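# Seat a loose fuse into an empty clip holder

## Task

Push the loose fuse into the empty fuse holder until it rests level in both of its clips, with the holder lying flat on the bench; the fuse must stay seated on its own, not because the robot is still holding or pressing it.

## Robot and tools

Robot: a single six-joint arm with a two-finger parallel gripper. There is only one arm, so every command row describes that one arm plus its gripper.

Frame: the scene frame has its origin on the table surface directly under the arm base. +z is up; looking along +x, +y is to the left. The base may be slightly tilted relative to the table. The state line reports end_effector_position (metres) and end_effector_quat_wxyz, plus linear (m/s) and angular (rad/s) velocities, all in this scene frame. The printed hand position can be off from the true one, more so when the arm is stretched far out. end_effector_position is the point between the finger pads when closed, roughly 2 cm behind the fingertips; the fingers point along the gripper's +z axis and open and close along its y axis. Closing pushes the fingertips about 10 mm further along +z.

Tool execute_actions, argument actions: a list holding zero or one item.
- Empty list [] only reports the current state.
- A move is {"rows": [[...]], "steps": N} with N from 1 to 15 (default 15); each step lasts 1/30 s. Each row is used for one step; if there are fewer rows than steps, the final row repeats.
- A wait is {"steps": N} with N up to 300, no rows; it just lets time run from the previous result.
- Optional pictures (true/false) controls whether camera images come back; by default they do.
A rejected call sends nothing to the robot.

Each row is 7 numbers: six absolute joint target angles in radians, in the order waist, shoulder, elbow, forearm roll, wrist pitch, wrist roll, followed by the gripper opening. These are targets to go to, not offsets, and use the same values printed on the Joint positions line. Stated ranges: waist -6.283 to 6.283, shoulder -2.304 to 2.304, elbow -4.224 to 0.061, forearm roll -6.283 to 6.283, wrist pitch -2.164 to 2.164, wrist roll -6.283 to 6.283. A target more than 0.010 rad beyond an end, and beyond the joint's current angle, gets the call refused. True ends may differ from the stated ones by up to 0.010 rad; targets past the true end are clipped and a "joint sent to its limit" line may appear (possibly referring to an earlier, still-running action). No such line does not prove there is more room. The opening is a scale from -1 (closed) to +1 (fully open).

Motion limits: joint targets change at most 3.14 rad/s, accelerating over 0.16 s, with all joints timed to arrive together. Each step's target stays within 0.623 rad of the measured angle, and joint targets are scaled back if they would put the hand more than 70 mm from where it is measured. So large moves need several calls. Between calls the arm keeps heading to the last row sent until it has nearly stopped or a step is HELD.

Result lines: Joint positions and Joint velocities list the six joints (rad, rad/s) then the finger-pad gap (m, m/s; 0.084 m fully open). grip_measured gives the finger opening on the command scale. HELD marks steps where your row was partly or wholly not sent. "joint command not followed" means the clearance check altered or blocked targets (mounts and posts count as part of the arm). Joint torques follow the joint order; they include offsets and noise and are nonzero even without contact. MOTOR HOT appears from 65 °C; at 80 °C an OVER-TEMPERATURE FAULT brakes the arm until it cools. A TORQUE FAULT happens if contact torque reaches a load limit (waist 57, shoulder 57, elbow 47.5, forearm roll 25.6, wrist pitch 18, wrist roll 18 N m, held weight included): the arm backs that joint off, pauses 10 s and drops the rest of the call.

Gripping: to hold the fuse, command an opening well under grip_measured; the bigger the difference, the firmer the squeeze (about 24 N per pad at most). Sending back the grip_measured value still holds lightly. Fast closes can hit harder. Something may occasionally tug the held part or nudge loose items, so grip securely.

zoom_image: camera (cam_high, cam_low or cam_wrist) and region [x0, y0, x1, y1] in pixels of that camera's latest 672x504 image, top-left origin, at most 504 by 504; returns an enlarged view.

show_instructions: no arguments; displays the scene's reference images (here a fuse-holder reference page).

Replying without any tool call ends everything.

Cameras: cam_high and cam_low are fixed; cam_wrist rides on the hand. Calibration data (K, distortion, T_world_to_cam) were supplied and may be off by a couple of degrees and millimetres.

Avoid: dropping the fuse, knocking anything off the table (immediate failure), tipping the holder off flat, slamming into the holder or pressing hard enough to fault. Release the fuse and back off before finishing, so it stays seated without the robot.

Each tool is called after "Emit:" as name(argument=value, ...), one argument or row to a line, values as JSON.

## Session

Emit:
execute_actions(
  actions=[],
)

Scene clock: 0.00 s of 4306.00 s.
end_effector_position=(+0.2738, -0.2943, +0.1241) grip_measured=+1.00 end_effector_quat_wxyz=(-0.155, +0.803, +0.550, +0.170) end_effector_velocity=(-0.000, +0.000, -0.001) end_effector_angular_velocity=(+0.001, +0.001, -0.000)
Joint positions: [-1.02  -1.708 -1.64   0.638 -1.187 -2.877  0.084]
Joint velocities: [-0.    -0.001  0.    -0.001 -0.     0.     0.   ]
Joint torques (N m, as the arm reports them, + toward a larger angle): no reading
camera_calibration (this result's frames):
cam_wrist: T_world_to_cam=[[0.937662, -0.343776, -0.0510706, -0.322138], [-0.330937, -0.838269, -0.433342, -0.0411717], [0.106162, 0.42323, -0.899781, 0.34037], [0, 0, 0, 1]] pos_world=[0.252297, -0.289311, 0.271965]

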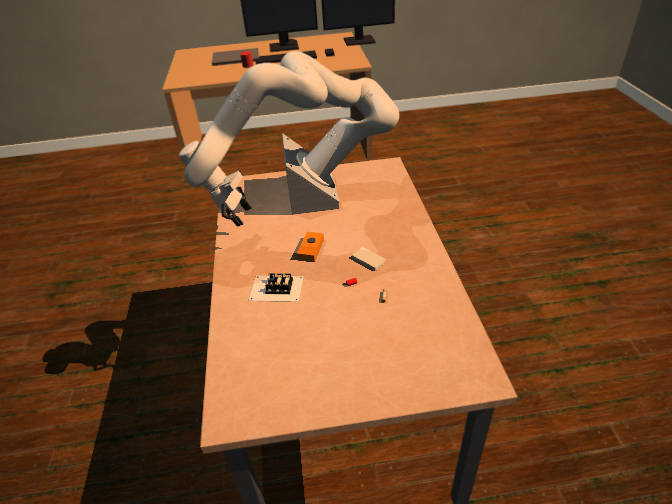

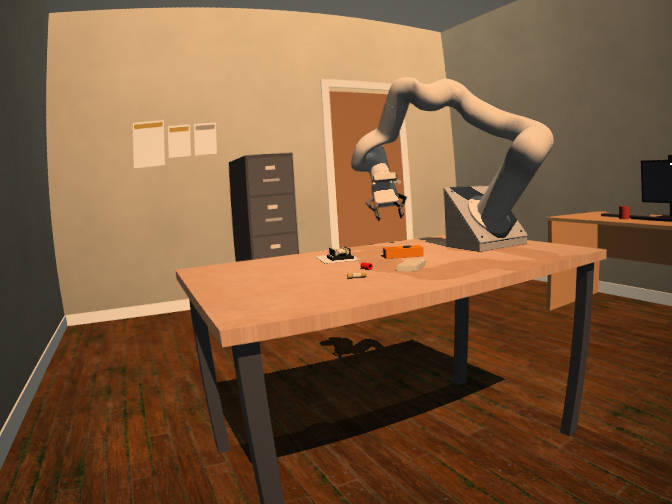

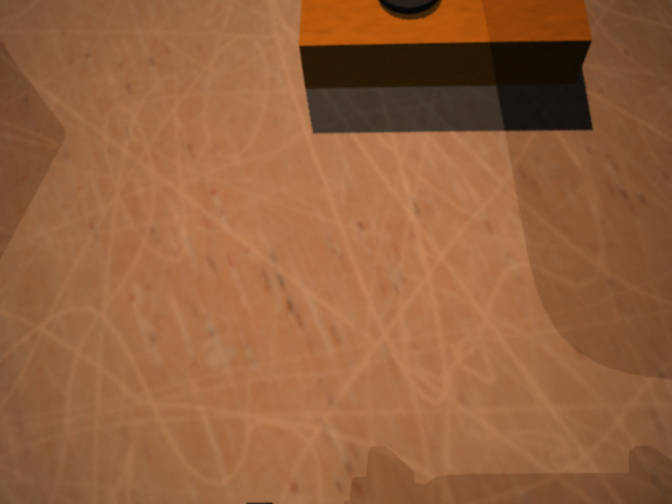

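Emit:
execute_actions(
  actions=[
    {"rows":[[-1.0,-1.55,-1.64,0.66,-1.17,-3.0,1],[-0.95,-1.4,-1.64,0.7,-1.15,-3.1,1],[-0.85,-1.3,-1.64,0.75,-1.12,-3.2,1],[-0.7,-1.2,-1.645,0.8,-1.09,-3.35,1],[-0.7,-1.2,-1.645,0.8,-1.09,-3.35,1],[-0.7,-1.2,-1.645,0.8,-1.09,-3.35,1],[-0.7,-1.2,-1.645,0.8,-1.09,-3.35,1],[-0.4,-1.1,-1.65,0.9,-1.04,-3.65,1]],"steps":15},
  ],
  pictures=false,
)

Emit:
execute_actions(
  actions=[
    {"rows":[[-0.4,-1.08,-1.65,0.9,-1.04,-3.65,1],[-0.4,-1.08,-1.65,0.9,-1.04,-3.65,1],[-0.4,-1.08,-1.65,0.9,-1.04,-3.65,1],[-0.2,-1.04,-1.654,0.96,-1.01,-3.85,1],[-0.2,-1.04,-1.654,0.96,-1.01,-3.85,1],[-0.2,-1.04,-1.654,0.96,-1.01,-3.85,1],[-0.0523,-1.0595,-1.6538,1.0028,-0.9889,-3.981,1]],"steps":15},
  ],
  pictures=false,
)

Emit:
execute_actions(
  actions=[
    {"rows":[[-0.0523,-1.0595,-1.6538,1.0028,-0.9889,-3.981,1]],"steps":15},
  ],
)

Scene clock: 25.13 s of 4306.00 s.
end_effector_position=(+0.3972, -0.2747, +0.2086) grip_measured=+1.00 end_effector_quat_wxyz=(-0.058, +0.693, +0.710, +0.113) end_effector_velocity=(+0.307, +0.132, +0.112) end_effector_angular_velocity=(-0.469, -0.147, +0.974)
Joint positions: [-0.851 -1.492 -1.643  0.716 -1.142 -3.107  0.084]
Joint velocities: [ 0.489  0.425 -0.008  0.199  0.11  -0.585  0.   ]
Joint torques (N m, as the arm reports them, + toward a larger angle): [-17.5   44.19 -20.99   2.44  -0.55  -0.35]
Steps of this call (steps 1 to 90: nothing new was sent; then 21.63 s passed at rest; steps 91 to 105: all 15 steps of this action). Readings (joint positions):
91: [-1.020 -1.707 -1.640 0.638 -1.187 -2.877]
92: [-1.020 -1.703 -1.639 0.638 -1.186 -2.882]
94: [-1.012 -1.671 -1.637 0.645 -1.182 -2.908]
98: [-0.966 -1.594 -1.642 0.669 -1.168 -2.975]
105: the state above

Scene clock: 25.63 s of 4306.00 s.
end_effector_position=(+0.5389, -0.1755, +0.2203) grip_measured=+1.00 end_effector_quat_wxyz=(-0.012, +0.500, +0.864, +0.050) end_effector_velocity=(+0.243, +0.250, -0.057) end_effector_angular_velocity=(-0.220, -0.006, +1.008)
Joint positions: [-0.59  -1.322 -1.647  0.815 -1.089 -3.388  0.084]
Joint velocities: [ 0.541  0.262 -0.006  0.189  0.099 -0.582  0.   ]
Joint torques (N m, as the arm reports them, + toward a larger angle): [-25.55  41.66 -19.84   3.61  -0.37  -0.42]
Steps of this call (steps 1 to 15: all 15 steps of this action). Readings (joint positions):
1: [-0.835 -1.477 -1.643 0.723 -1.138 -3.127]
2: [-0.819 -1.463 -1.644 0.729 -1.135 -3.146]
4: [-0.788 -1.435 -1.644 0.742 -1.128 -3.183]
8: [-0.719 -1.387 -1.646 0.768 -1.114 -3.257]
15: the state above

Scene clock: 26.13 s of 4306.00 s.
end_effector_position=(+0.6407, -0.0336, +0.1811) grip_measured=+1.00 end_effector_quat_wxyz=(-0.002, +0.270, +0.963, +0.013) end_effector_velocity=(+0.159, +0.311, -0.096) end_effector_angular_velocity=(-0.101, -0.001, +0.978)
Joint positions: [-0.329 -1.195 -1.65   0.906 -1.04  -3.676  0.084]
Joint velocities: [ 0.5    0.245 -0.007  0.175  0.093 -0.551 -0.   ]
Joint torques (N m, as the arm reports them, + toward a larger angle): [-29.51  40.26 -18.05   3.31  -0.27  -0.52]
Steps of this call (steps 1 to 15: all 15 steps of this action). Readings (joint positions):
1: [-0.572 -1.313 -1.647 0.821 -1.085 -3.408]
2: [-0.554 -1.305 -1.647 0.827 -1.082 -3.427]
4: [-0.518 -1.287 -1.648 0.840 -1.075 -3.467]
8: [-0.448 -1.253 -1.649 0.864 -1.062 -3.544]
15: the state above
camera_calibration (this result's frames):
cam_wrist: T_world_to_cam=[[0.512449, 0.858113, 0.0322018, -0.275886], [0.85853, -0.51276, 0.0016391, -0.506427], [0.0179183, 0.0268063, -0.99948, 0.303729], [0, 0, 0, 1]] pos_world=[0.570718, -0.0310761, 0.313285]

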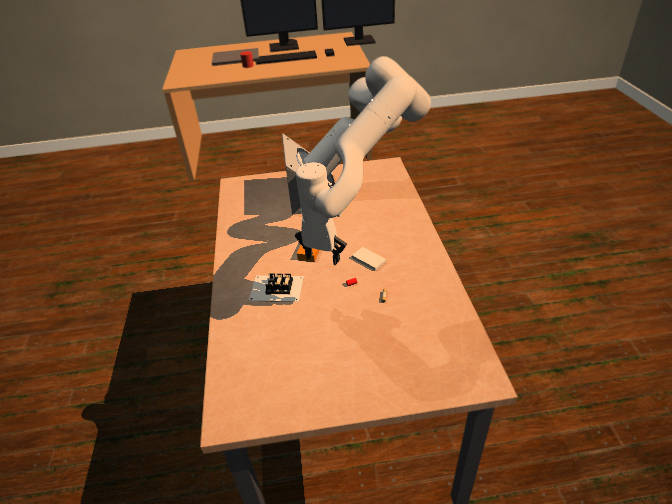

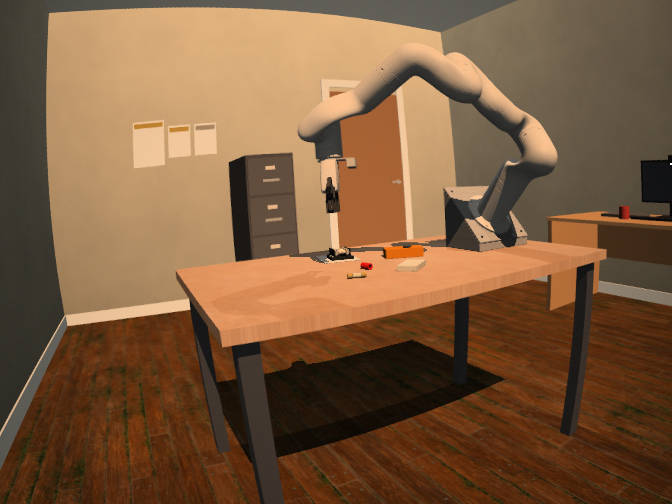

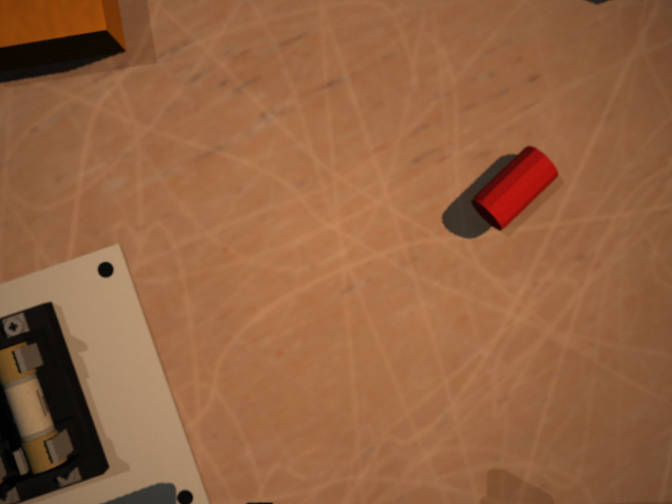

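Emit:
execute_actions(
  actions=[
    {"rows":[[-0.0523,-1.0595,-1.6538,1.0028,-0.9889,-3.981,1]],"steps":15},
  ],
)

Scene clock: 31.20 s of 4306.00 s.
end_effector_position=(+0.7001, +0.1563, +0.1193) grip_measured=+1.00 end_effector_quat_wxyz=(-0.002, +0.001, +1.000, +0.000) end_effector_velocity=(+0.001, +0.000, +0.001) end_effector_angular_velocity=(-0.001, -0.002, +0.001)
Joint positions: [-0.052 -1.059 -1.654  1.003 -0.989 -3.981  0.084]
Joint velocities: [-0.     0.001 -0.     0.     0.001  0.     0.   ]
Joint torques (N m, as the arm reports them, + toward a larger angle): [-32.22  37.9  -16.39   2.63  -0.18  -0.46]
Steps of this call (steps 1 to 45: the robot went on to your last target; steps 46 to 110: nothing new was sent; then 0.90 s passed at rest; steps 111 to 125: all 15 steps of this action). Readings (joint positions):
111: [-0.052 -1.059 -1.654 1.003 -0.989 -3.981]
112: [-0.052 -1.059 -1.654 1.003 -0.989 -3.981]
114: [-0.052 -1.060 -1.654 1.003 -0.989 -3.981]
118: [-0.052 -1.059 -1.654 1.003 -0.989 -3.981]
125: the state above
camera_calibration (this result's frames):
cam_wrist: T_world_to_cam=[[-0.00637953, 0.999943, 0.00850515, -0.123388], [0.999938, 0.00630174, 0.00914155, -0.641023], [0.00908744, 0.00856295, -0.999922, 0.244846], [0, 0, 0, 1]] pos_world=[0.637971, 0.125324, 0.251737]

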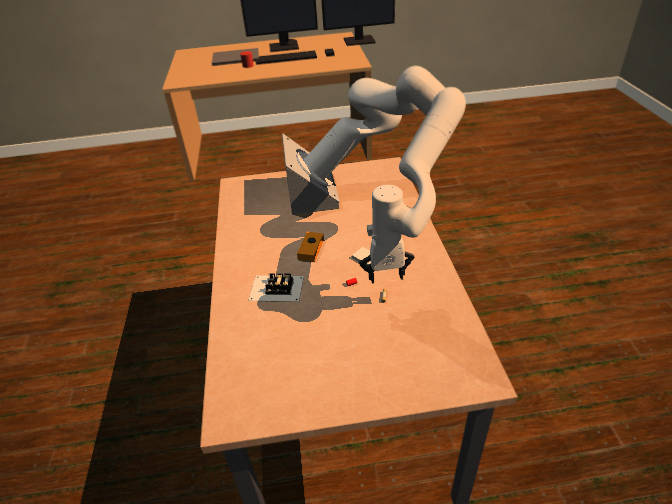

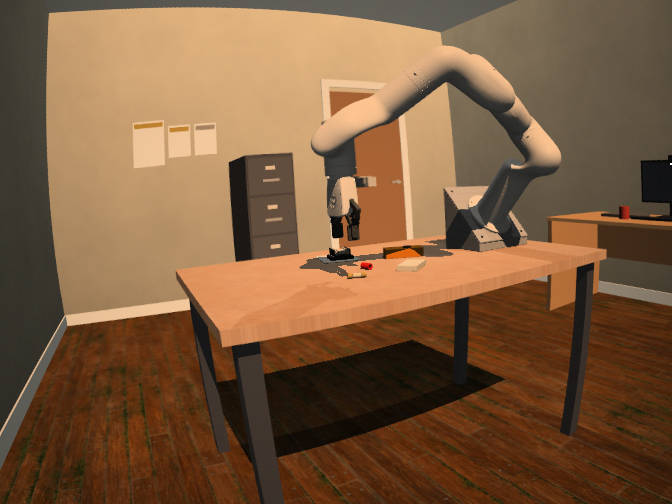

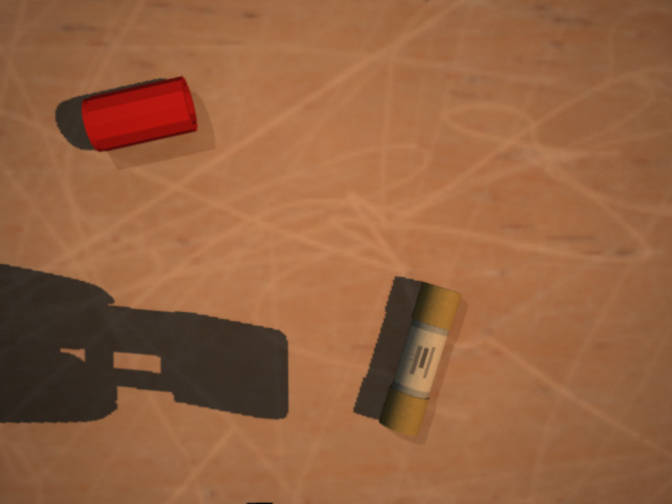

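Emit:
execute_actions(
  actions=[
    {"rows":[[-0.03,-1.06,-1.607,1.05,-0.955,-3.89,1],[-0.03,-1.06,-1.607,1.05,-0.955,-3.89,1],[-0.0047,-1.0643,-1.5601,1.0955,-0.9183,-3.802,1],[-0.0047,-1.0643,-1.5601,1.0955,-0.9183,-3.802,1],[-0.0047,-1.0643,-1.5601,1.0955,-0.9183,-3.802,1],[-0.0047,-1.0643,-1.5601,1.0955,-0.9183,-3.802,1],[-0.0047,-1.0643,-1.5601,1.0955,-0.9183,-3.802,1],[-0.0047,-1.0643,-1.5601,1.0955,-0.9183,-3.802,1],[0.02,-1.095,-1.572,1.127,-0.9,-3.817,1],[0.02,-1.095,-1.572,1.127,-0.9,-3.817,1],[0.0372,-1.1164,-1.5804,1.149,-0.8873,-3.828,1]],"steps":15},
  ],
  pictures=false,
)

Emit:
execute_actions(
  actions=[
    {"rows":[[0.0372,-1.1164,-1.5804,1.149,-0.8873,-3.828,1]],"steps":10},
  ],
)

Scene clock: 52.23 s of 4306.00 s.
end_effector_position=(+0.6753, +0.1553, +0.0409) grip_measured=+1.00 end_effector_quat_wxyz=(-0.002, +0.132, +0.991, +0.000) end_effector_velocity=(-0.018, -0.008, -0.135) end_effector_angular_velocity=(-0.003, +0.023, -0.075)
Joint positions: [ 0.025 -1.102 -1.576  1.132 -0.898 -3.824  0.084]
Joint velocities: [ 0.134 -0.161 -0.026  0.169  0.101 -0.031 -0.   ]
Joint torques (N m, as the arm reports them, + toward a larger angle): [-40.34  47.16 -16.9    1.89  -0.02  -0.37]
Steps of this call (steps 1 to 15: the robot went on to your last target; steps 16 to 90: nothing new was sent; then 17.53 s passed at rest; steps 91 to 105: all 15 steps of this action). Readings (joint positions):
91: [-0.052 -1.059 -1.654 1.003 -0.989 -3.980]
92: [-0.051 -1.059 -1.651 1.006 -0.986 -3.974]
94: [-0.043 -1.059 -1.634 1.024 -0.973 -3.939]
98: [-0.016 -1.064 -1.582 1.072 -0.937 -3.847]
105: the state above

Scene clock: 52.57 s of 4306.00 s.
end_effector_position=(+0.6753, +0.1553, +0.0300) grip_measured=+1.00 end_effector_quat_wxyz=(-0.001, +0.134, +0.991, +0.000) end_effector_velocity=(-0.001, -0.000, -0.005) end_effector_angular_velocity=(+0.001, +0.002, -0.004)
Joint positions: [ 0.037 -1.116 -1.58   1.148 -0.888 -3.828  0.084]
Joint velocities: [ 0.005 -0.006  0.     0.006  0.002 -0.     0.   ]
Joint torques (N m, as the arm reports them, + toward a larger angle): [-33.34  38.73 -13.78   2.77  -0.09  -0.5 ]
Steps of this call (steps 1 to 10: all 10 steps of this action). Readings (joint positions):
1: [0.029 -1.107 -1.577 1.137 -0.895 -3.825]
2: [0.031 -1.110 -1.578 1.140 -0.893 -3.826]
4: [0.034 -1.113 -1.579 1.145 -0.890 -3.827]
8: [0.036 -1.115 -1.580 1.148 -0.888 -3.828]
10: the state above
camera_calibration (this result's frames):
cam_wrist: T_world_to_cam=[[0.258862, 0.965881, 0.00805691, -0.295598], [0.965846, -0.258934, 0.00971063, -0.551205], [0.0114655, 0.00526802, -0.99992, 0.154659], [0, 0, 0, 1]] pos_world=[0.607125, 0.141972, 0.162381]

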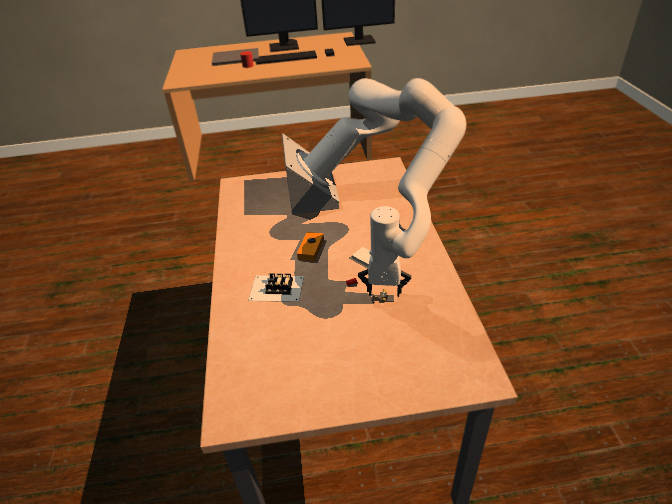

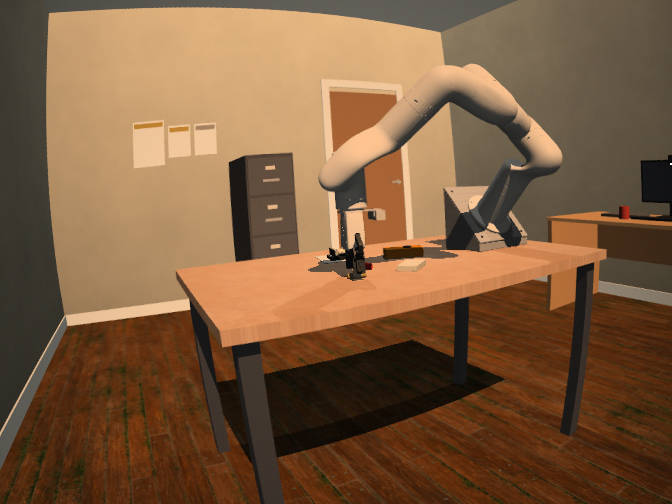

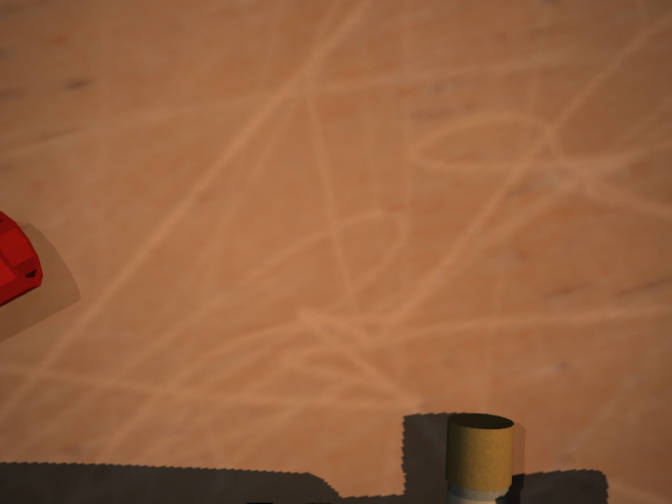

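Emit:
execute_actions(
  actions=[
    {"rows":[[0.0445,-1.1255,-1.5839,1.1584,-0.8819,-3.8327,1],[0.0445,-1.1255,-1.5839,1.1584,-0.8819,-3.8327,1],[0.0445,-1.1255,-1.5839,1.1584,-0.8819,-3.8327,1],[0.0445,-1.1255,-1.5839,1.1584,-0.8819,-3.8327,0.3],[0.0445,-1.1255,-1.5839,1.1584,-0.8819,-3.8327,0.3],[0.0445,-1.1255,-1.5839,1.1584,-0.8819,-3.8327,0.3],[0.0445,-1.1255,-1.5839,1.1584,-0.8819,-3.8327,-0.3],[0.0445,-1.1255,-1.5839,1.1584,-0.8819,-3.8327,-0.3],[0.0445,-1.1255,-1.5839,1.1584,-0.8819,-3.8327,-0.3],[0.0445,-1.1255,-1.5839,1.1584,-0.8819,-3.8327,-0.85]],"steps":15},
  ],
  pictures=false,
)

Emit:
execute_actions(
  actions=[
    {"rows":[[0.0445,-1.1255,-1.5839,1.1584,-0.8819,-3.8327,-0.85],[0.0445,-1.1255,-1.5839,1.1584,-0.8819,-3.8327,-0.85],[0.0445,-1.1255,-1.5839,1.1584,-0.8819,-3.8327,-0.85],[0.0445,-1.1255,-1.5839,1.1584,-0.8819,-3.8327,-0.85],[0.0445,-1.1255,-1.5839,1.1584,-0.8819,-3.8327,-0.85],[0.02,-1.095,-1.572,1.127,-0.9,-3.817,-0.85],[0.02,-1.095,-1.572,1.127,-0.9,-3.817,-0.85],[-0.0047,-1.0643,-1.5601,1.0955,-0.9183,-3.802,-0.85],[-0.0047,-1.0643,-1.5601,1.0955,-0.9183,-3.802,-0.85],[-0.0047,-1.0643,-1.5601,1.0955,-0.9183,-3.802,-0.85],[-0.07,-0.985,-1.53,1.01,-0.965,-3.76,-0.85]],"steps":15},
  ],
  pictures=false,
)

Emit:
execute_actions(
  actions=[
    {"rows":[[-0.07,-0.985,-1.53,1.01,-0.965,-3.76,-0.85]],"steps":15},
  ],
)

Emit:
zoom_image(
  camera="cam_high",
  region=[240,260,320,310],
)

Scene clock: 72.03 s of 4306.00 s.
end_effector_position=(+0.6748, +0.1551, +0.0224) grip_measured=-0.71 end_effector_quat_wxyz=(-0.002, +0.135, +0.991, -0.000) end_effector_velocity=(-0.000, -0.000, -0.000) end_effector_angular_velocity=(+0.000, +0.001, -0.000)
Joint positions: [ 0.044 -1.125 -1.584  1.158 -0.882 -3.833  0.013]
Joint velocities: [-0.    -0.001  0.    -0.    -0.001 -0.     0.   ]
Joint torques (N m, as the arm reports them, + toward a larger angle): [-32.29  38.89 -13.81   3.1   -0.26  -0.58]
Steps of this call (steps 1 to 15: the robot went on to your last target; steps 16 to 90: nothing new was sent; then 15.97 s passed at rest; steps 91 to 105: all 15 steps of this action). Readings (joint positions):
91: [0.037 -1.117 -1.580 1.149 -0.887 -3.828]
92: [0.038 -1.117 -1.581 1.150 -0.886 -3.829]
94: [0.041 -1.121 -1.582 1.154 -0.885 -3.830]
98: [0.044 -1.124 -1.583 1.157 -0.883 -3.832]
105: the state above

Scene clock: 72.53 s of 4306.00 s.
end_effector_position=(+0.6739, +0.1543, +0.0951) grip_measured=-0.71 end_effector_quat_wxyz=(-0.001, +0.135, +0.991, -0.002) end_effector_velocity=(-0.005, -0.007, +0.359) end_effector_angular_velocity=(-0.050, -0.042, +0.006)
Joint positions: [-0.032 -1.032 -1.548  1.06  -0.937 -3.785  0.013]
Joint velocities: [-0.371  0.452  0.141 -0.452 -0.246  0.217  0.   ]
Joint torques (N m, as the arm reports them, + toward a larger angle): [-22.64  27.3  -14.11   3.88  -0.19  -0.52]
Steps of this call (steps 1 to 15: all 15 steps of this action). Readings (joint positions):
1: [0.044 -1.125 -1.584 1.158 -0.882 -3.833]
2: [0.044 -1.125 -1.584 1.158 -0.882 -3.833]
4: [0.044 -1.125 -1.584 1.158 -0.882 -3.833]
8: [0.038 -1.117 -1.579 1.149 -0.887 -3.828]
15: the state above

Scene clock: 73.03 s of 4306.00 s.
end_effector_position=(+0.6695, +0.1526, +0.1306) grip_measured=-0.71 end_effector_quat_wxyz=(-0.002, +0.136, +0.991, -0.005) end_effector_velocity=(+0.000, -0.001, +0.003) end_effector_angular_velocity=(-0.001, -0.001, +0.000)
Joint positions: [-0.07  -0.986 -1.53   1.01  -0.965 -3.76   0.013]
Joint velocities: [-0.004  0.003  0.    -0.004 -0.002  0.002 -0.   ]
Joint torques (N m, as the arm reports them, + toward a larger angle): [-31.27  36.33 -16.4    3.06  -0.14  -0.42]
Steps of this call (steps 1 to 15: all 15 steps of this action). Readings (joint positions):
1: [-0.043 -1.018 -1.544 1.047 -0.944 -3.778]
2: [-0.051 -1.008 -1.541 1.036 -0.950 -3.773]
4: [-0.061 -0.996 -1.536 1.023 -0.958 -3.767]
8: [-0.067 -0.988 -1.531 1.013 -0.963 -3.762]
15: the state above
camera_calibration (this result's frames):
cam_wrist: T_world_to_cam=[[0.262726, 0.964868, -0.00200796, -0.293433], [0.964836, -0.262698, 0.00897506, -0.545967], [0.00813226, -0.00429533, -0.999958, 0.259028], [0, 0, 0, 1]] pos_world=[0.601755, 0.140812, 0.263328]

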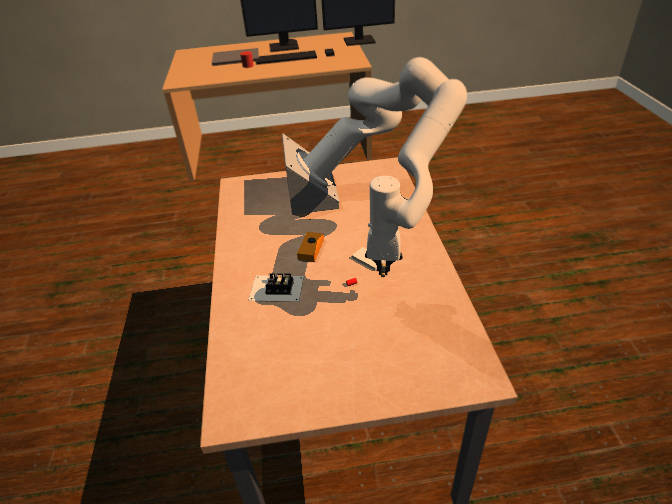

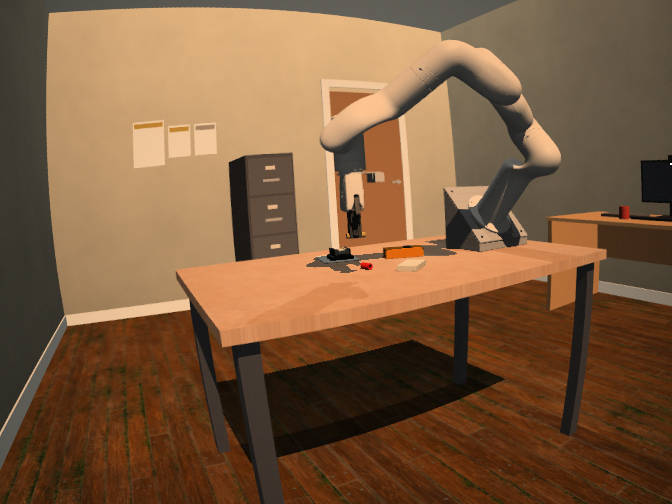

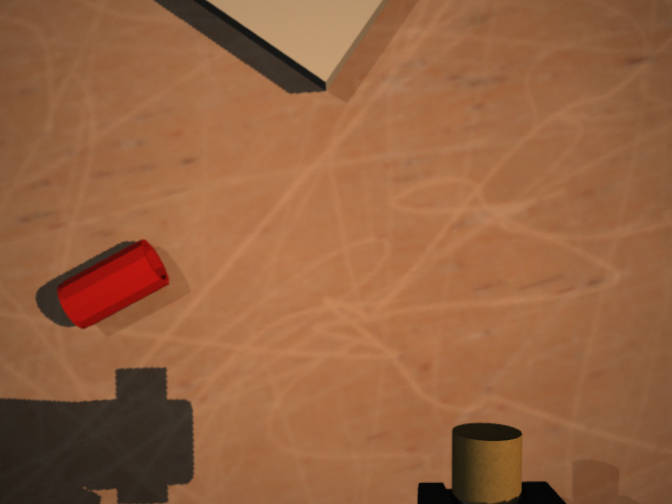

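Region (240, 260, 320, 310) of cam_high's 672x504 image, scaled by 6.300, with more detail than that image has; it fills the top 315 rows of this view, and the rest is white.

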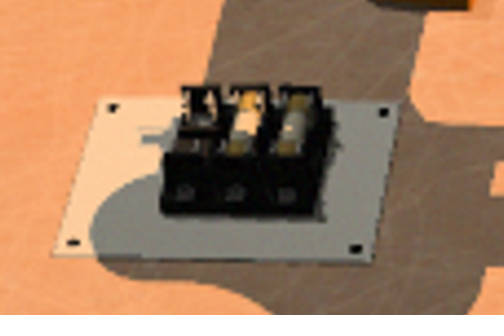

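Emit:
execute_actions(
  actions=[
    {"rows":[[-0.14,-1.09,-1.63,0.97,-0.985,-3.8,-0.85],[-0.14,-1.09,-1.63,0.97,-0.985,-3.8,-0.85],[-0.14,-1.09,-1.63,0.97,-0.985,-3.8,-0.85],[-0.22,-1.22,-1.74,0.93,-1.0,-3.84,-0.85],[-0.22,-1.22,-1.74,0.93,-1.0,-3.84,-0.85],[-0.22,-1.22,-1.74,0.93,-1.0,-3.84,-0.85],[-0.29,-1.34,-1.85,0.89,-1.02,-3.88,-0.85],[-0.29,-1.34,-1.85,0.89,-1.02,-3.88,-0.85],[-0.29,-1.34,-1.85,0.89,-1.02,-3.88,-0.85],[-0.35,-1.46,-1.95,0.855,-1.04,-3.92,-0.85],[-0.35,-1.46,-1.95,0.855,-1.04,-3.92,-0.85],[-0.35,-1.46,-1.95,0.855,-1.04,-3.92,-0.85],[-0.4143,-1.5743,-2.0437,0.8176,-1.0583,-3.958,-0.85]],"steps":15},
  ],
  pictures=false,
)

Emit:
execute_actions(
  actions=[
    {"rows":[[-0.4143,-1.5743,-2.0437,0.8176,-1.0583,-3.958,-0.85]],"steps":15},
  ],
  pictures=false,
)

Emit:
execute_actions(
  actions=[
    {"rows":[[-0.4143,-1.5743,-2.0437,0.8176,-1.0583,-3.958,-0.85]],"steps":10},
  ],
)

Scene clock: 91.03 s of 4306.00 s.
end_effector_position=(+0.6864, -0.0040, +0.1410) grip_measured=-0.71 end_effector_quat_wxyz=(+0.002, +0.134, +0.991, -0.007) end_effector_velocity=(-0.023, -0.366, -0.006) end_effector_angular_velocity=(+0.010, +0.014, -0.000)
Joint positions: [-0.232 -1.25  -1.767  0.921 -1.007 -3.85   0.013]
Joint velocities: [-0.354 -0.63  -0.537 -0.202 -0.099 -0.208  0.   ]
Joint torques (N m, as the arm reports them, + toward a larger angle): [-33.62  39.9  -16.8    2.75  -0.16  -0.46]
Steps of this call (steps 1 to 15: the robot went on to your last target; steps 16 to 90: nothing new was sent; then 14.50 s passed at rest; steps 91 to 105: all 15 steps of this action). Readings (joint positions):
91: [-0.070 -0.985 -1.531 1.010 -0.965 -3.760]
92: [-0.073 -0.991 -1.537 1.007 -0.967 -3.763]
94: [-0.095 -1.023 -1.569 0.995 -0.973 -3.775]
98: [-0.148 -1.105 -1.639 0.968 -0.984 -3.802]
105: the state above

Scene clock: 91.53 s of 4306.00 s.
end_effector_position=(+0.6489, -0.1723, +0.1307) grip_measured=-0.71 end_effector_quat_wxyz=(-0.002, +0.136, +0.991, -0.001) end_effector_velocity=(-0.066, -0.160, -0.023) end_effector_angular_velocity=(+0.026, +0.013, -0.006)
Joint positions: [-0.399 -1.547 -2.018  0.827 -1.053 -3.948  0.013]
Joint velocities: [-0.165 -0.298 -0.244 -0.095 -0.047 -0.098  0.   ]
Joint torques (N m, as the arm reports them, + toward a larger angle): [-18.64  61.59 -21.1    3.86  -0.27  -0.24]
Steps of this call (steps 1 to 15: all 15 steps of this action). Readings (joint positions):
1: [-0.244 -1.271 -1.784 0.914 -1.010 -3.857]
2: [-0.255 -1.292 -1.802 0.908 -1.013 -3.864]
4: [-0.279 -1.334 -1.838 0.894 -1.020 -3.878]
8: [-0.326 -1.418 -1.910 0.868 -1.033 -3.906]
15: the state above

Scene clock: 91.87 s of 4306.00 s.
end_effector_position=(+0.6444, -0.1857, +0.1296) grip_measured=-0.87 end_effector_quat_wxyz=(-0.002, +0.134, +0.991, -0.000) end_effector_velocity=(-0.002, -0.006, +0.007) end_effector_angular_velocity=(+0.006, -0.003, -0.001)
Joint positions: [-0.413 -1.573 -2.043  0.818 -1.058 -3.958  0.006]
Joint velocities: [-0.015 -0.004 -0.01  -0.006 -0.013 -0.003 -0.008]
Joint torques (N m, as the arm reports them, + toward a larger angle): [-30.59  46.34 -19.35   3.09  -0.09  -0.47]
Steps of this call (steps 1 to 10: all 10 steps of this action). Readings (joint positions):
1: [-0.404 -1.555 -2.025 0.824 -1.055 -3.951]
2: [-0.407 -1.561 -2.031 0.822 -1.056 -3.953]
4: [-0.410 -1.567 -2.038 0.820 -1.057 -3.956]
8: [-0.413 -1.572 -2.043 0.819 -1.057 -3.957]
10: the state above
camera_calibration (this result's frames):
cam_wrist: T_world_to_cam=[[0.258443, 0.965997, 0.00750976, 0.0413288], [0.965967, -0.258506, 0.00912808, -0.610567], [0.010759, 0.00489509, -0.99993, 0.256817], [0, 0, 0, 1]] pos_world=[0.576343, -0.199016, 0.262062]

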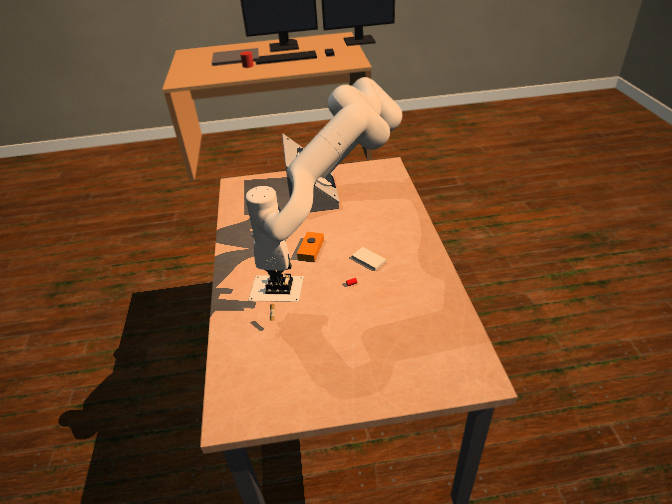

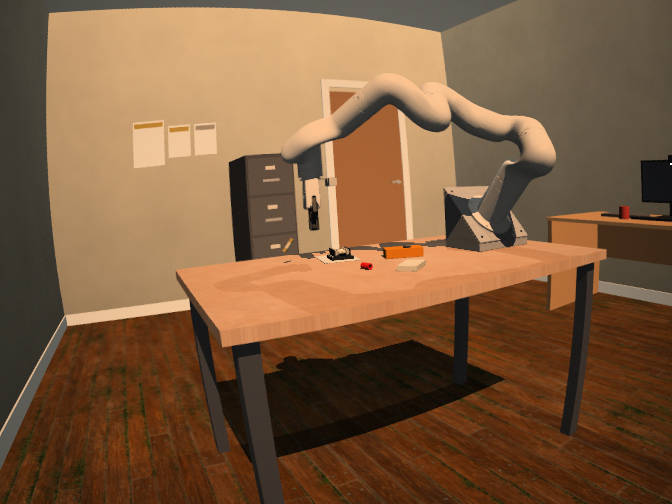

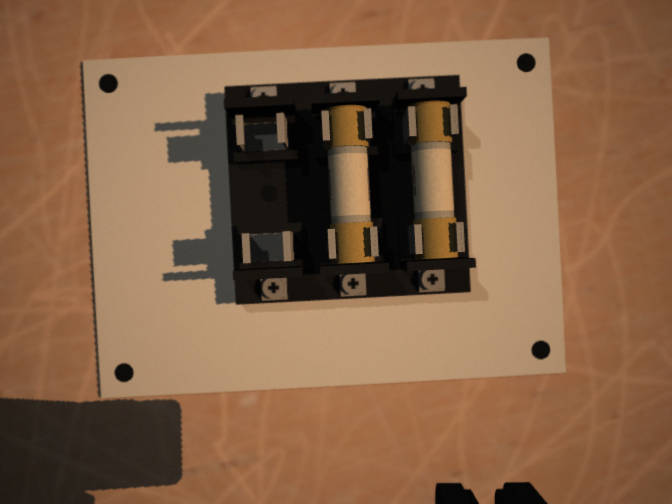

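Emit:
execute_actions(
  actions=[
    {"steps":45},
  ],
)

Scene clock: 95.17 s of 4306.00 s.
end_effector_position=(+0.6440, -0.1866, +0.1296) grip_measured=-0.87 end_effector_quat_wxyz=(-0.002, +0.134, +0.991, -0.000) end_effector_velocity=(+0.000, +0.000, +0.000) end_effector_angular_velocity=(+0.000, -0.000, +0.000)
Joint positions: [-0.414 -1.574 -2.044  0.818 -1.058 -3.958  0.006]
Joint velocities: [ 0. -0. -0.  0. -0.  0. -0.]
Joint torques (N m, as the arm reports them, + toward a larger angle): [-31.86  46.44 -19.3    2.89  -0.27  -0.35]
Steps of this call (steps 1 to 15: the robot went on to your last target; steps 16 to 99: nothing new was sent). Readings (joint positions):
1: [-0.414 -1.573 -2.043 0.818 -1.058 -3.958]
2: [-0.414 -1.573 -2.043 0.818 -1.059 -3.958]
4: [-0.414 -1.574 -2.044 0.818 -1.059 -3.958]
8: [-0.414 -1.574 -2.044 0.818 -1.058 -3.958]
99: the state above
The arm was judged still, so your last target was given up. Only a new action makes it travel on or press farther. Fingers that are still opening or closing keep moving.
camera_calibration (this result's frames):
cam_wrist: T_world_to_cam=[[0.258993, 0.965848, 0.00770248, 0.0418643], [0.965818, -0.259058, 0.0092241, -0.610389], [0.0109045, 0.00505021, -0.999928, 0.256791], [0, 0, 0, 1]] pos_world=[0.575881, -0.199858, 0.26208]

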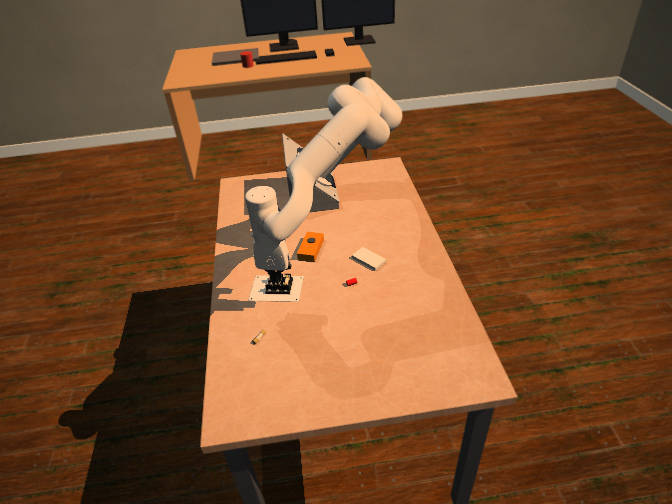

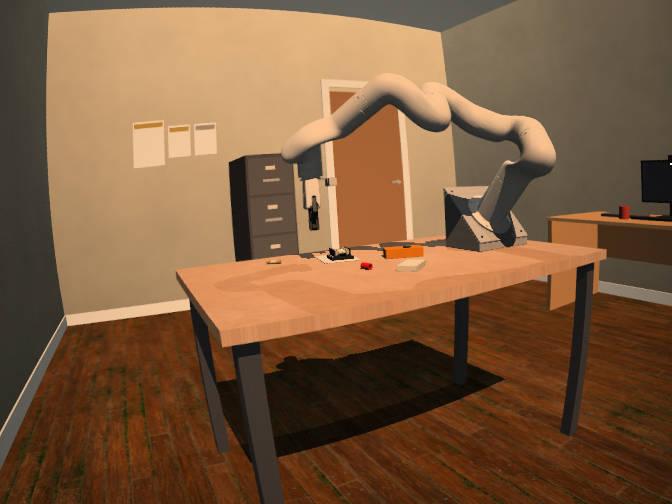

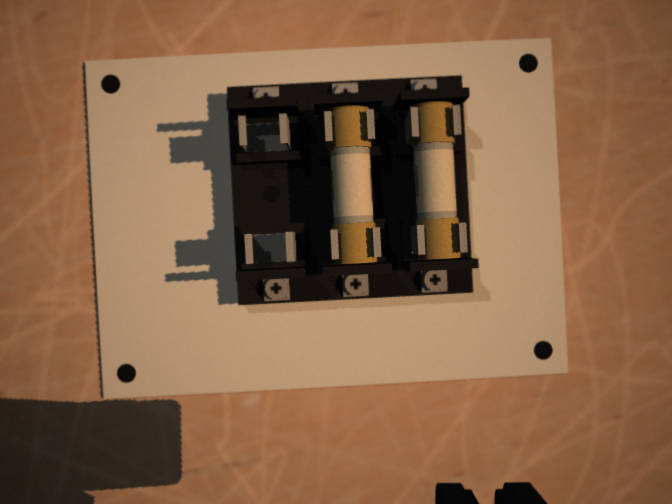

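Emit:
execute_actions(
  actions=[
    {"rows":[[-0.38,-1.56,-2.01,0.98,-0.9,-3.93,0.5],[-0.38,-1.56,-2.01,0.98,-0.9,-3.93,0.5],[-0.38,-1.56,-2.01,0.98,-0.9,-3.93,0.5],[-0.34,-1.55,-1.975,1.14,-0.73,-3.905,1],[-0.34,-1.55,-1.975,1.14,-0.73,-3.905,1],[-0.34,-1.55,-1.975,1.14,-0.73,-3.905,1],[-0.3,-1.545,-1.94,1.3,-0.56,-3.88,1],[-0.3,-1.545,-1.94,1.3,-0.56,-3.88,1],[-0.3,-1.545,-1.94,1.3,-0.56,-3.88,1],[-0.2667,-1.5413,-1.9041,1.464,-0.4007,-3.855,1]],"steps":15},
  ],
  pictures=false,
)

Emit:
execute_actions(
  actions=[
    {"rows":[[-0.2667,-1.5413,-1.9041,1.464,-0.4007,-3.855,1]],"steps":15},
  ],
)

Scene clock: 153.90 s of 4306.00 s.
end_effector_position=(+0.7421, -0.2151, +0.0855) grip_measured=+1.00 end_effector_quat_wxyz=(+0.241, +0.337, +0.905, -0.098) end_effector_velocity=(+0.048, -0.109, -0.057) end_effector_angular_velocity=(-0.475, -0.723, -1.056)
Joint positions: [-0.288 -1.545 -1.926  1.364 -0.502 -3.871  0.084]
Joint velocities: [0.235 0.025 0.236 1.052 1.047 0.162 0.001]
Joint torques (N m, as the arm reports them, + toward a larger angle): [-44.38  45.79 -20.24  -1.36   0.04  -0.57]
Steps of this call (steps 1 to 90: nothing new was sent; then 55.23 s passed at rest; steps 91 to 105: all 15 steps of this action). Readings (joint positions):
91: [-0.414 -1.574 -2.044 0.818 -1.058 -3.958]
92: [-0.413 -1.574 -2.042 0.824 -1.051 -3.957]
94: [-0.405 -1.570 -2.033 0.868 -1.008 -3.949]
98: [-0.366 -1.558 -1.999 1.028 -0.846 -3.923]
105: the state above

Scene clock: 154.40 s of 4306.00 s.
end_effector_position=(+0.7451, -0.2265, +0.0825) grip_measured=+1.00 end_effector_quat_wxyz=(+0.274, +0.380, +0.875, -0.120) end_effector_velocity=(+0.000, +0.000, -0.001) end_effector_angular_velocity=(-0.002, -0.004, -0.005)
Joint positions: [-0.267 -1.541 -1.904  1.463 -0.401 -3.855  0.084]
Joint velocities: [ 0.003  0.     0.001  0.006  0.005  0.001 -0.   ]
Joint torques (N m, as the arm reports them, + toward a larger angle): [-32.91  43.34 -17.31   2.91   0.51  -0.53]
Steps of this call (steps 1 to 15: all 15 steps of this action). Readings (joint positions):
1: [-0.281 -1.544 -1.919 1.394 -0.472 -3.866]
2: [-0.276 -1.543 -1.914 1.416 -0.450 -3.863]
4: [-0.272 -1.542 -1.909 1.441 -0.425 -3.859]
8: [-0.268 -1.541 -1.906 1.458 -0.406 -3.856]
15: the state above
camera_calibration (this result's frames):
cam_wrist: T_world_to_cam=[[0.723747, 0.690065, 0.000469963, -0.353558], [0.561306, -0.589099, 0.581289, -0.538451], [0.401404, -0.420443, -0.813697, -0.19389], [0, 0, 0, 1]] pos_world=[0.635951, -0.154743, 0.155395]

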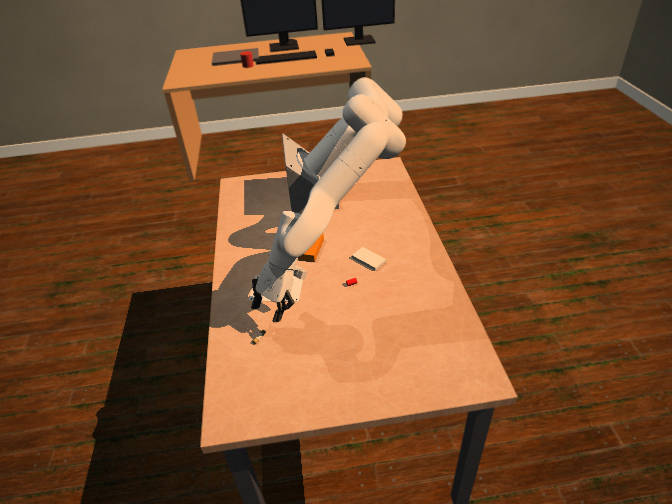

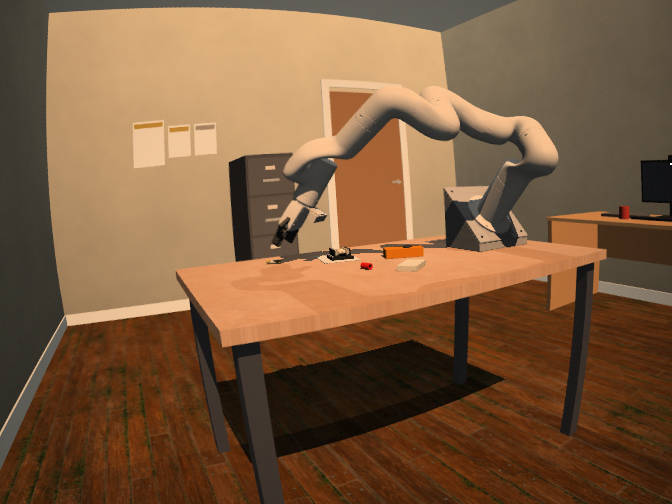

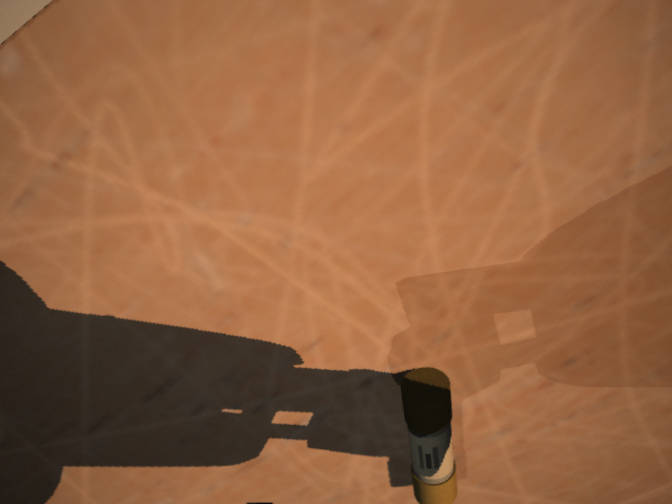

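Emit:
execute_actions(
  actions=[
    {"rows":[[-0.2567,-1.598,-1.983,1.42,-0.4012,-3.811,1],[-0.2567,-1.598,-1.983,1.42,-0.4012,-3.811,1],[-0.2567,-1.598,-1.983,1.42,-0.4012,-3.811,1],[-0.2468,-1.655,-2.062,1.375,-0.4016,-3.768,1],[-0.2468,-1.655,-2.062,1.375,-0.4016,-3.768,1],[-0.2468,-1.655,-2.062,1.375,-0.4016,-3.768,1],[-0.2368,-1.7115,-2.141,1.331,-0.402,-3.724,1]],"steps":15},
  ],
  pictures=false,
)

Emit:
execute_actions(
  actions=[
    {"rows":[[-0.2368,-1.7115,-2.141,1.331,-0.402,-3.724,1]],"steps":12},
  ],
)

Emit:
zoom_image(
  camera="cam_high",
  region=[220,270,320,360],
)

Scene clock: 182.80 s of 4306.00 s.
end_effector_position=(+0.7671, -0.2477, +0.0411) grip_measured=+1.00 end_effector_quat_wxyz=(+0.271, +0.363, +0.883, -0.126) end_effector_velocity=(+0.023, -0.006, -0.010) end_effector_angular_velocity=(-0.015, -0.011, +0.029)
Joint positions: [-0.238 -1.703 -2.128  1.338 -0.402 -3.731  0.084]
Joint velocities: [ 0.013 -0.084 -0.146 -0.074 -0.001  0.078  0.   ]
Joint torques (N m, as the arm reports them, + toward a larger angle): [-34.9   49.77 -16.79   3.27   0.58  -0.57]
Steps of this call (steps 1 to 15: the robot went on to your last target; steps 16 to 90: nothing new was sent; then 24.90 s passed at rest; steps 91 to 105: all 15 steps of this action). Readings (joint positions):
91: [-0.267 -1.542 -1.905 1.464 -0.401 -3.855]
92: [-0.266 -1.545 -1.910 1.461 -0.401 -3.851]
94: [-0.263 -1.564 -1.938 1.446 -0.401 -3.836]
98: [-0.252 -1.625 -2.020 1.399 -0.401 -3.791]
105: the state above

Scene clock: 183.20 s of 4306.00 s.
end_effector_position=(+0.7687, -0.2485, +0.0395) grip_measured=+1.00 end_effector_quat_wxyz=(+0.271, +0.361, +0.883, -0.126) end_effector_velocity=(-0.000, -0.000, -0.001) end_effector_angular_velocity=(-0.001, +0.002, +0.001)
Joint positions: [-0.237 -1.711 -2.141  1.331 -0.402 -3.724  0.084]
Joint velocities: [ 0.001 -0.002 -0.002 -0.002  0.     0.001 -0.   ]
Joint torques (N m, as the arm reports them, + toward a larger angle): [-32.7   45.47 -17.05   3.34   0.62  -0.52]
Steps of this call (steps 1 to 12: all 12 steps of this action). Readings (joint positions):
1: [-0.238 -1.705 -2.132 1.336 -0.402 -3.729]
2: [-0.238 -1.707 -2.135 1.335 -0.402 -3.728]
4: [-0.237 -1.709 -2.138 1.333 -0.402 -3.726]
8: [-0.237 -1.711 -2.140 1.332 -0.402 -3.724]
12: the state above
camera_calibration (this result's frames):
cam_wrist: T_world_to_cam=[[0.698871, 0.714858, -0.023609, -0.329179], [0.592029, -0.559636, 0.579922, -0.555946], [0.401349, -0.419267, -0.81433, -0.24723], [0, 0, 0, 1]] pos_world=[0.658416, -0.179467, 0.113307]

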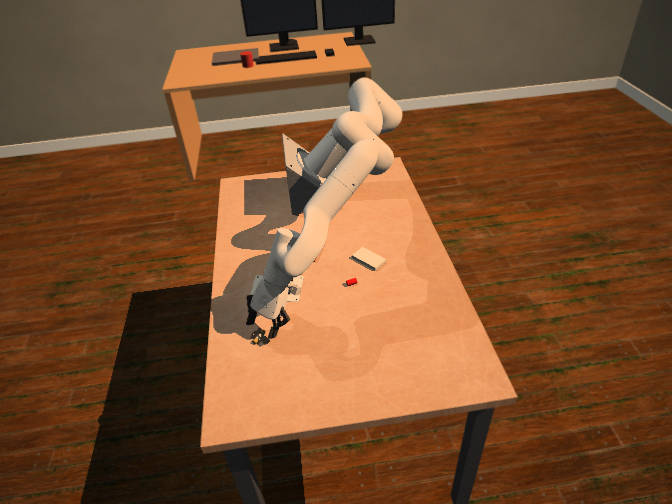

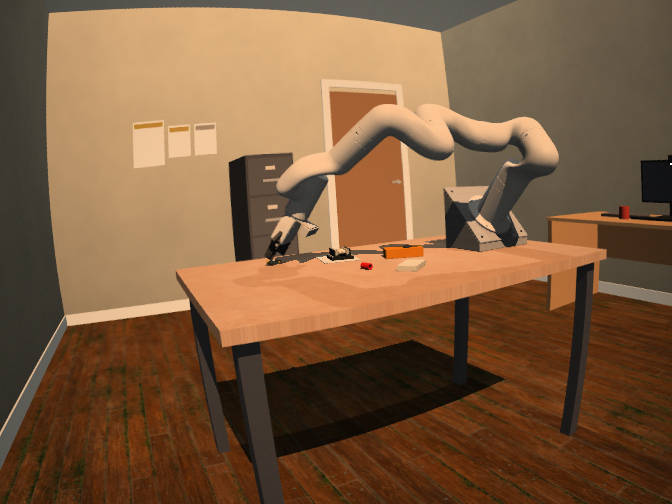

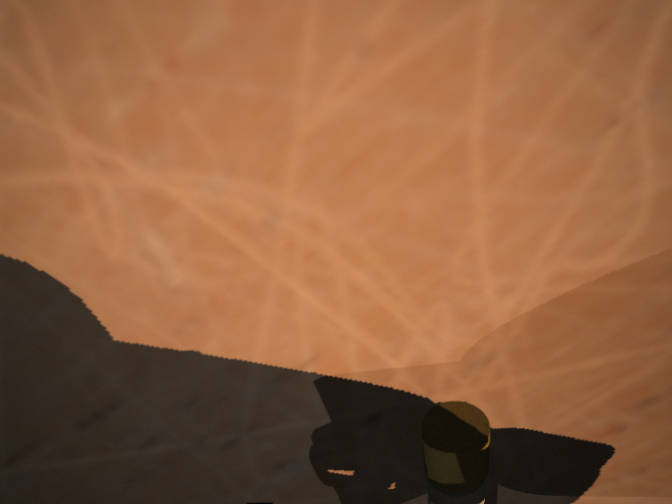

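Region (220, 270, 320, 360) of cam_high's 672x504 image, scaled by 5.040, with more detail than that image has; it fills the top 454 rows of this view, and the rest is white.

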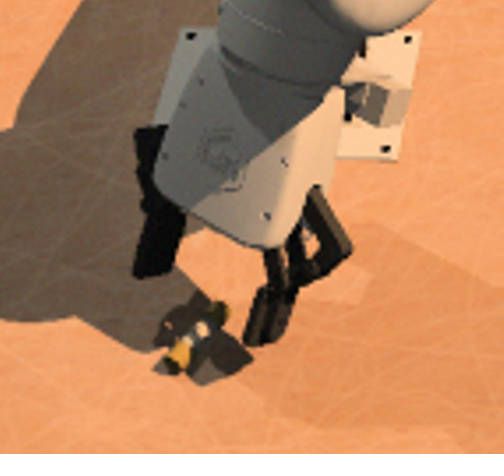

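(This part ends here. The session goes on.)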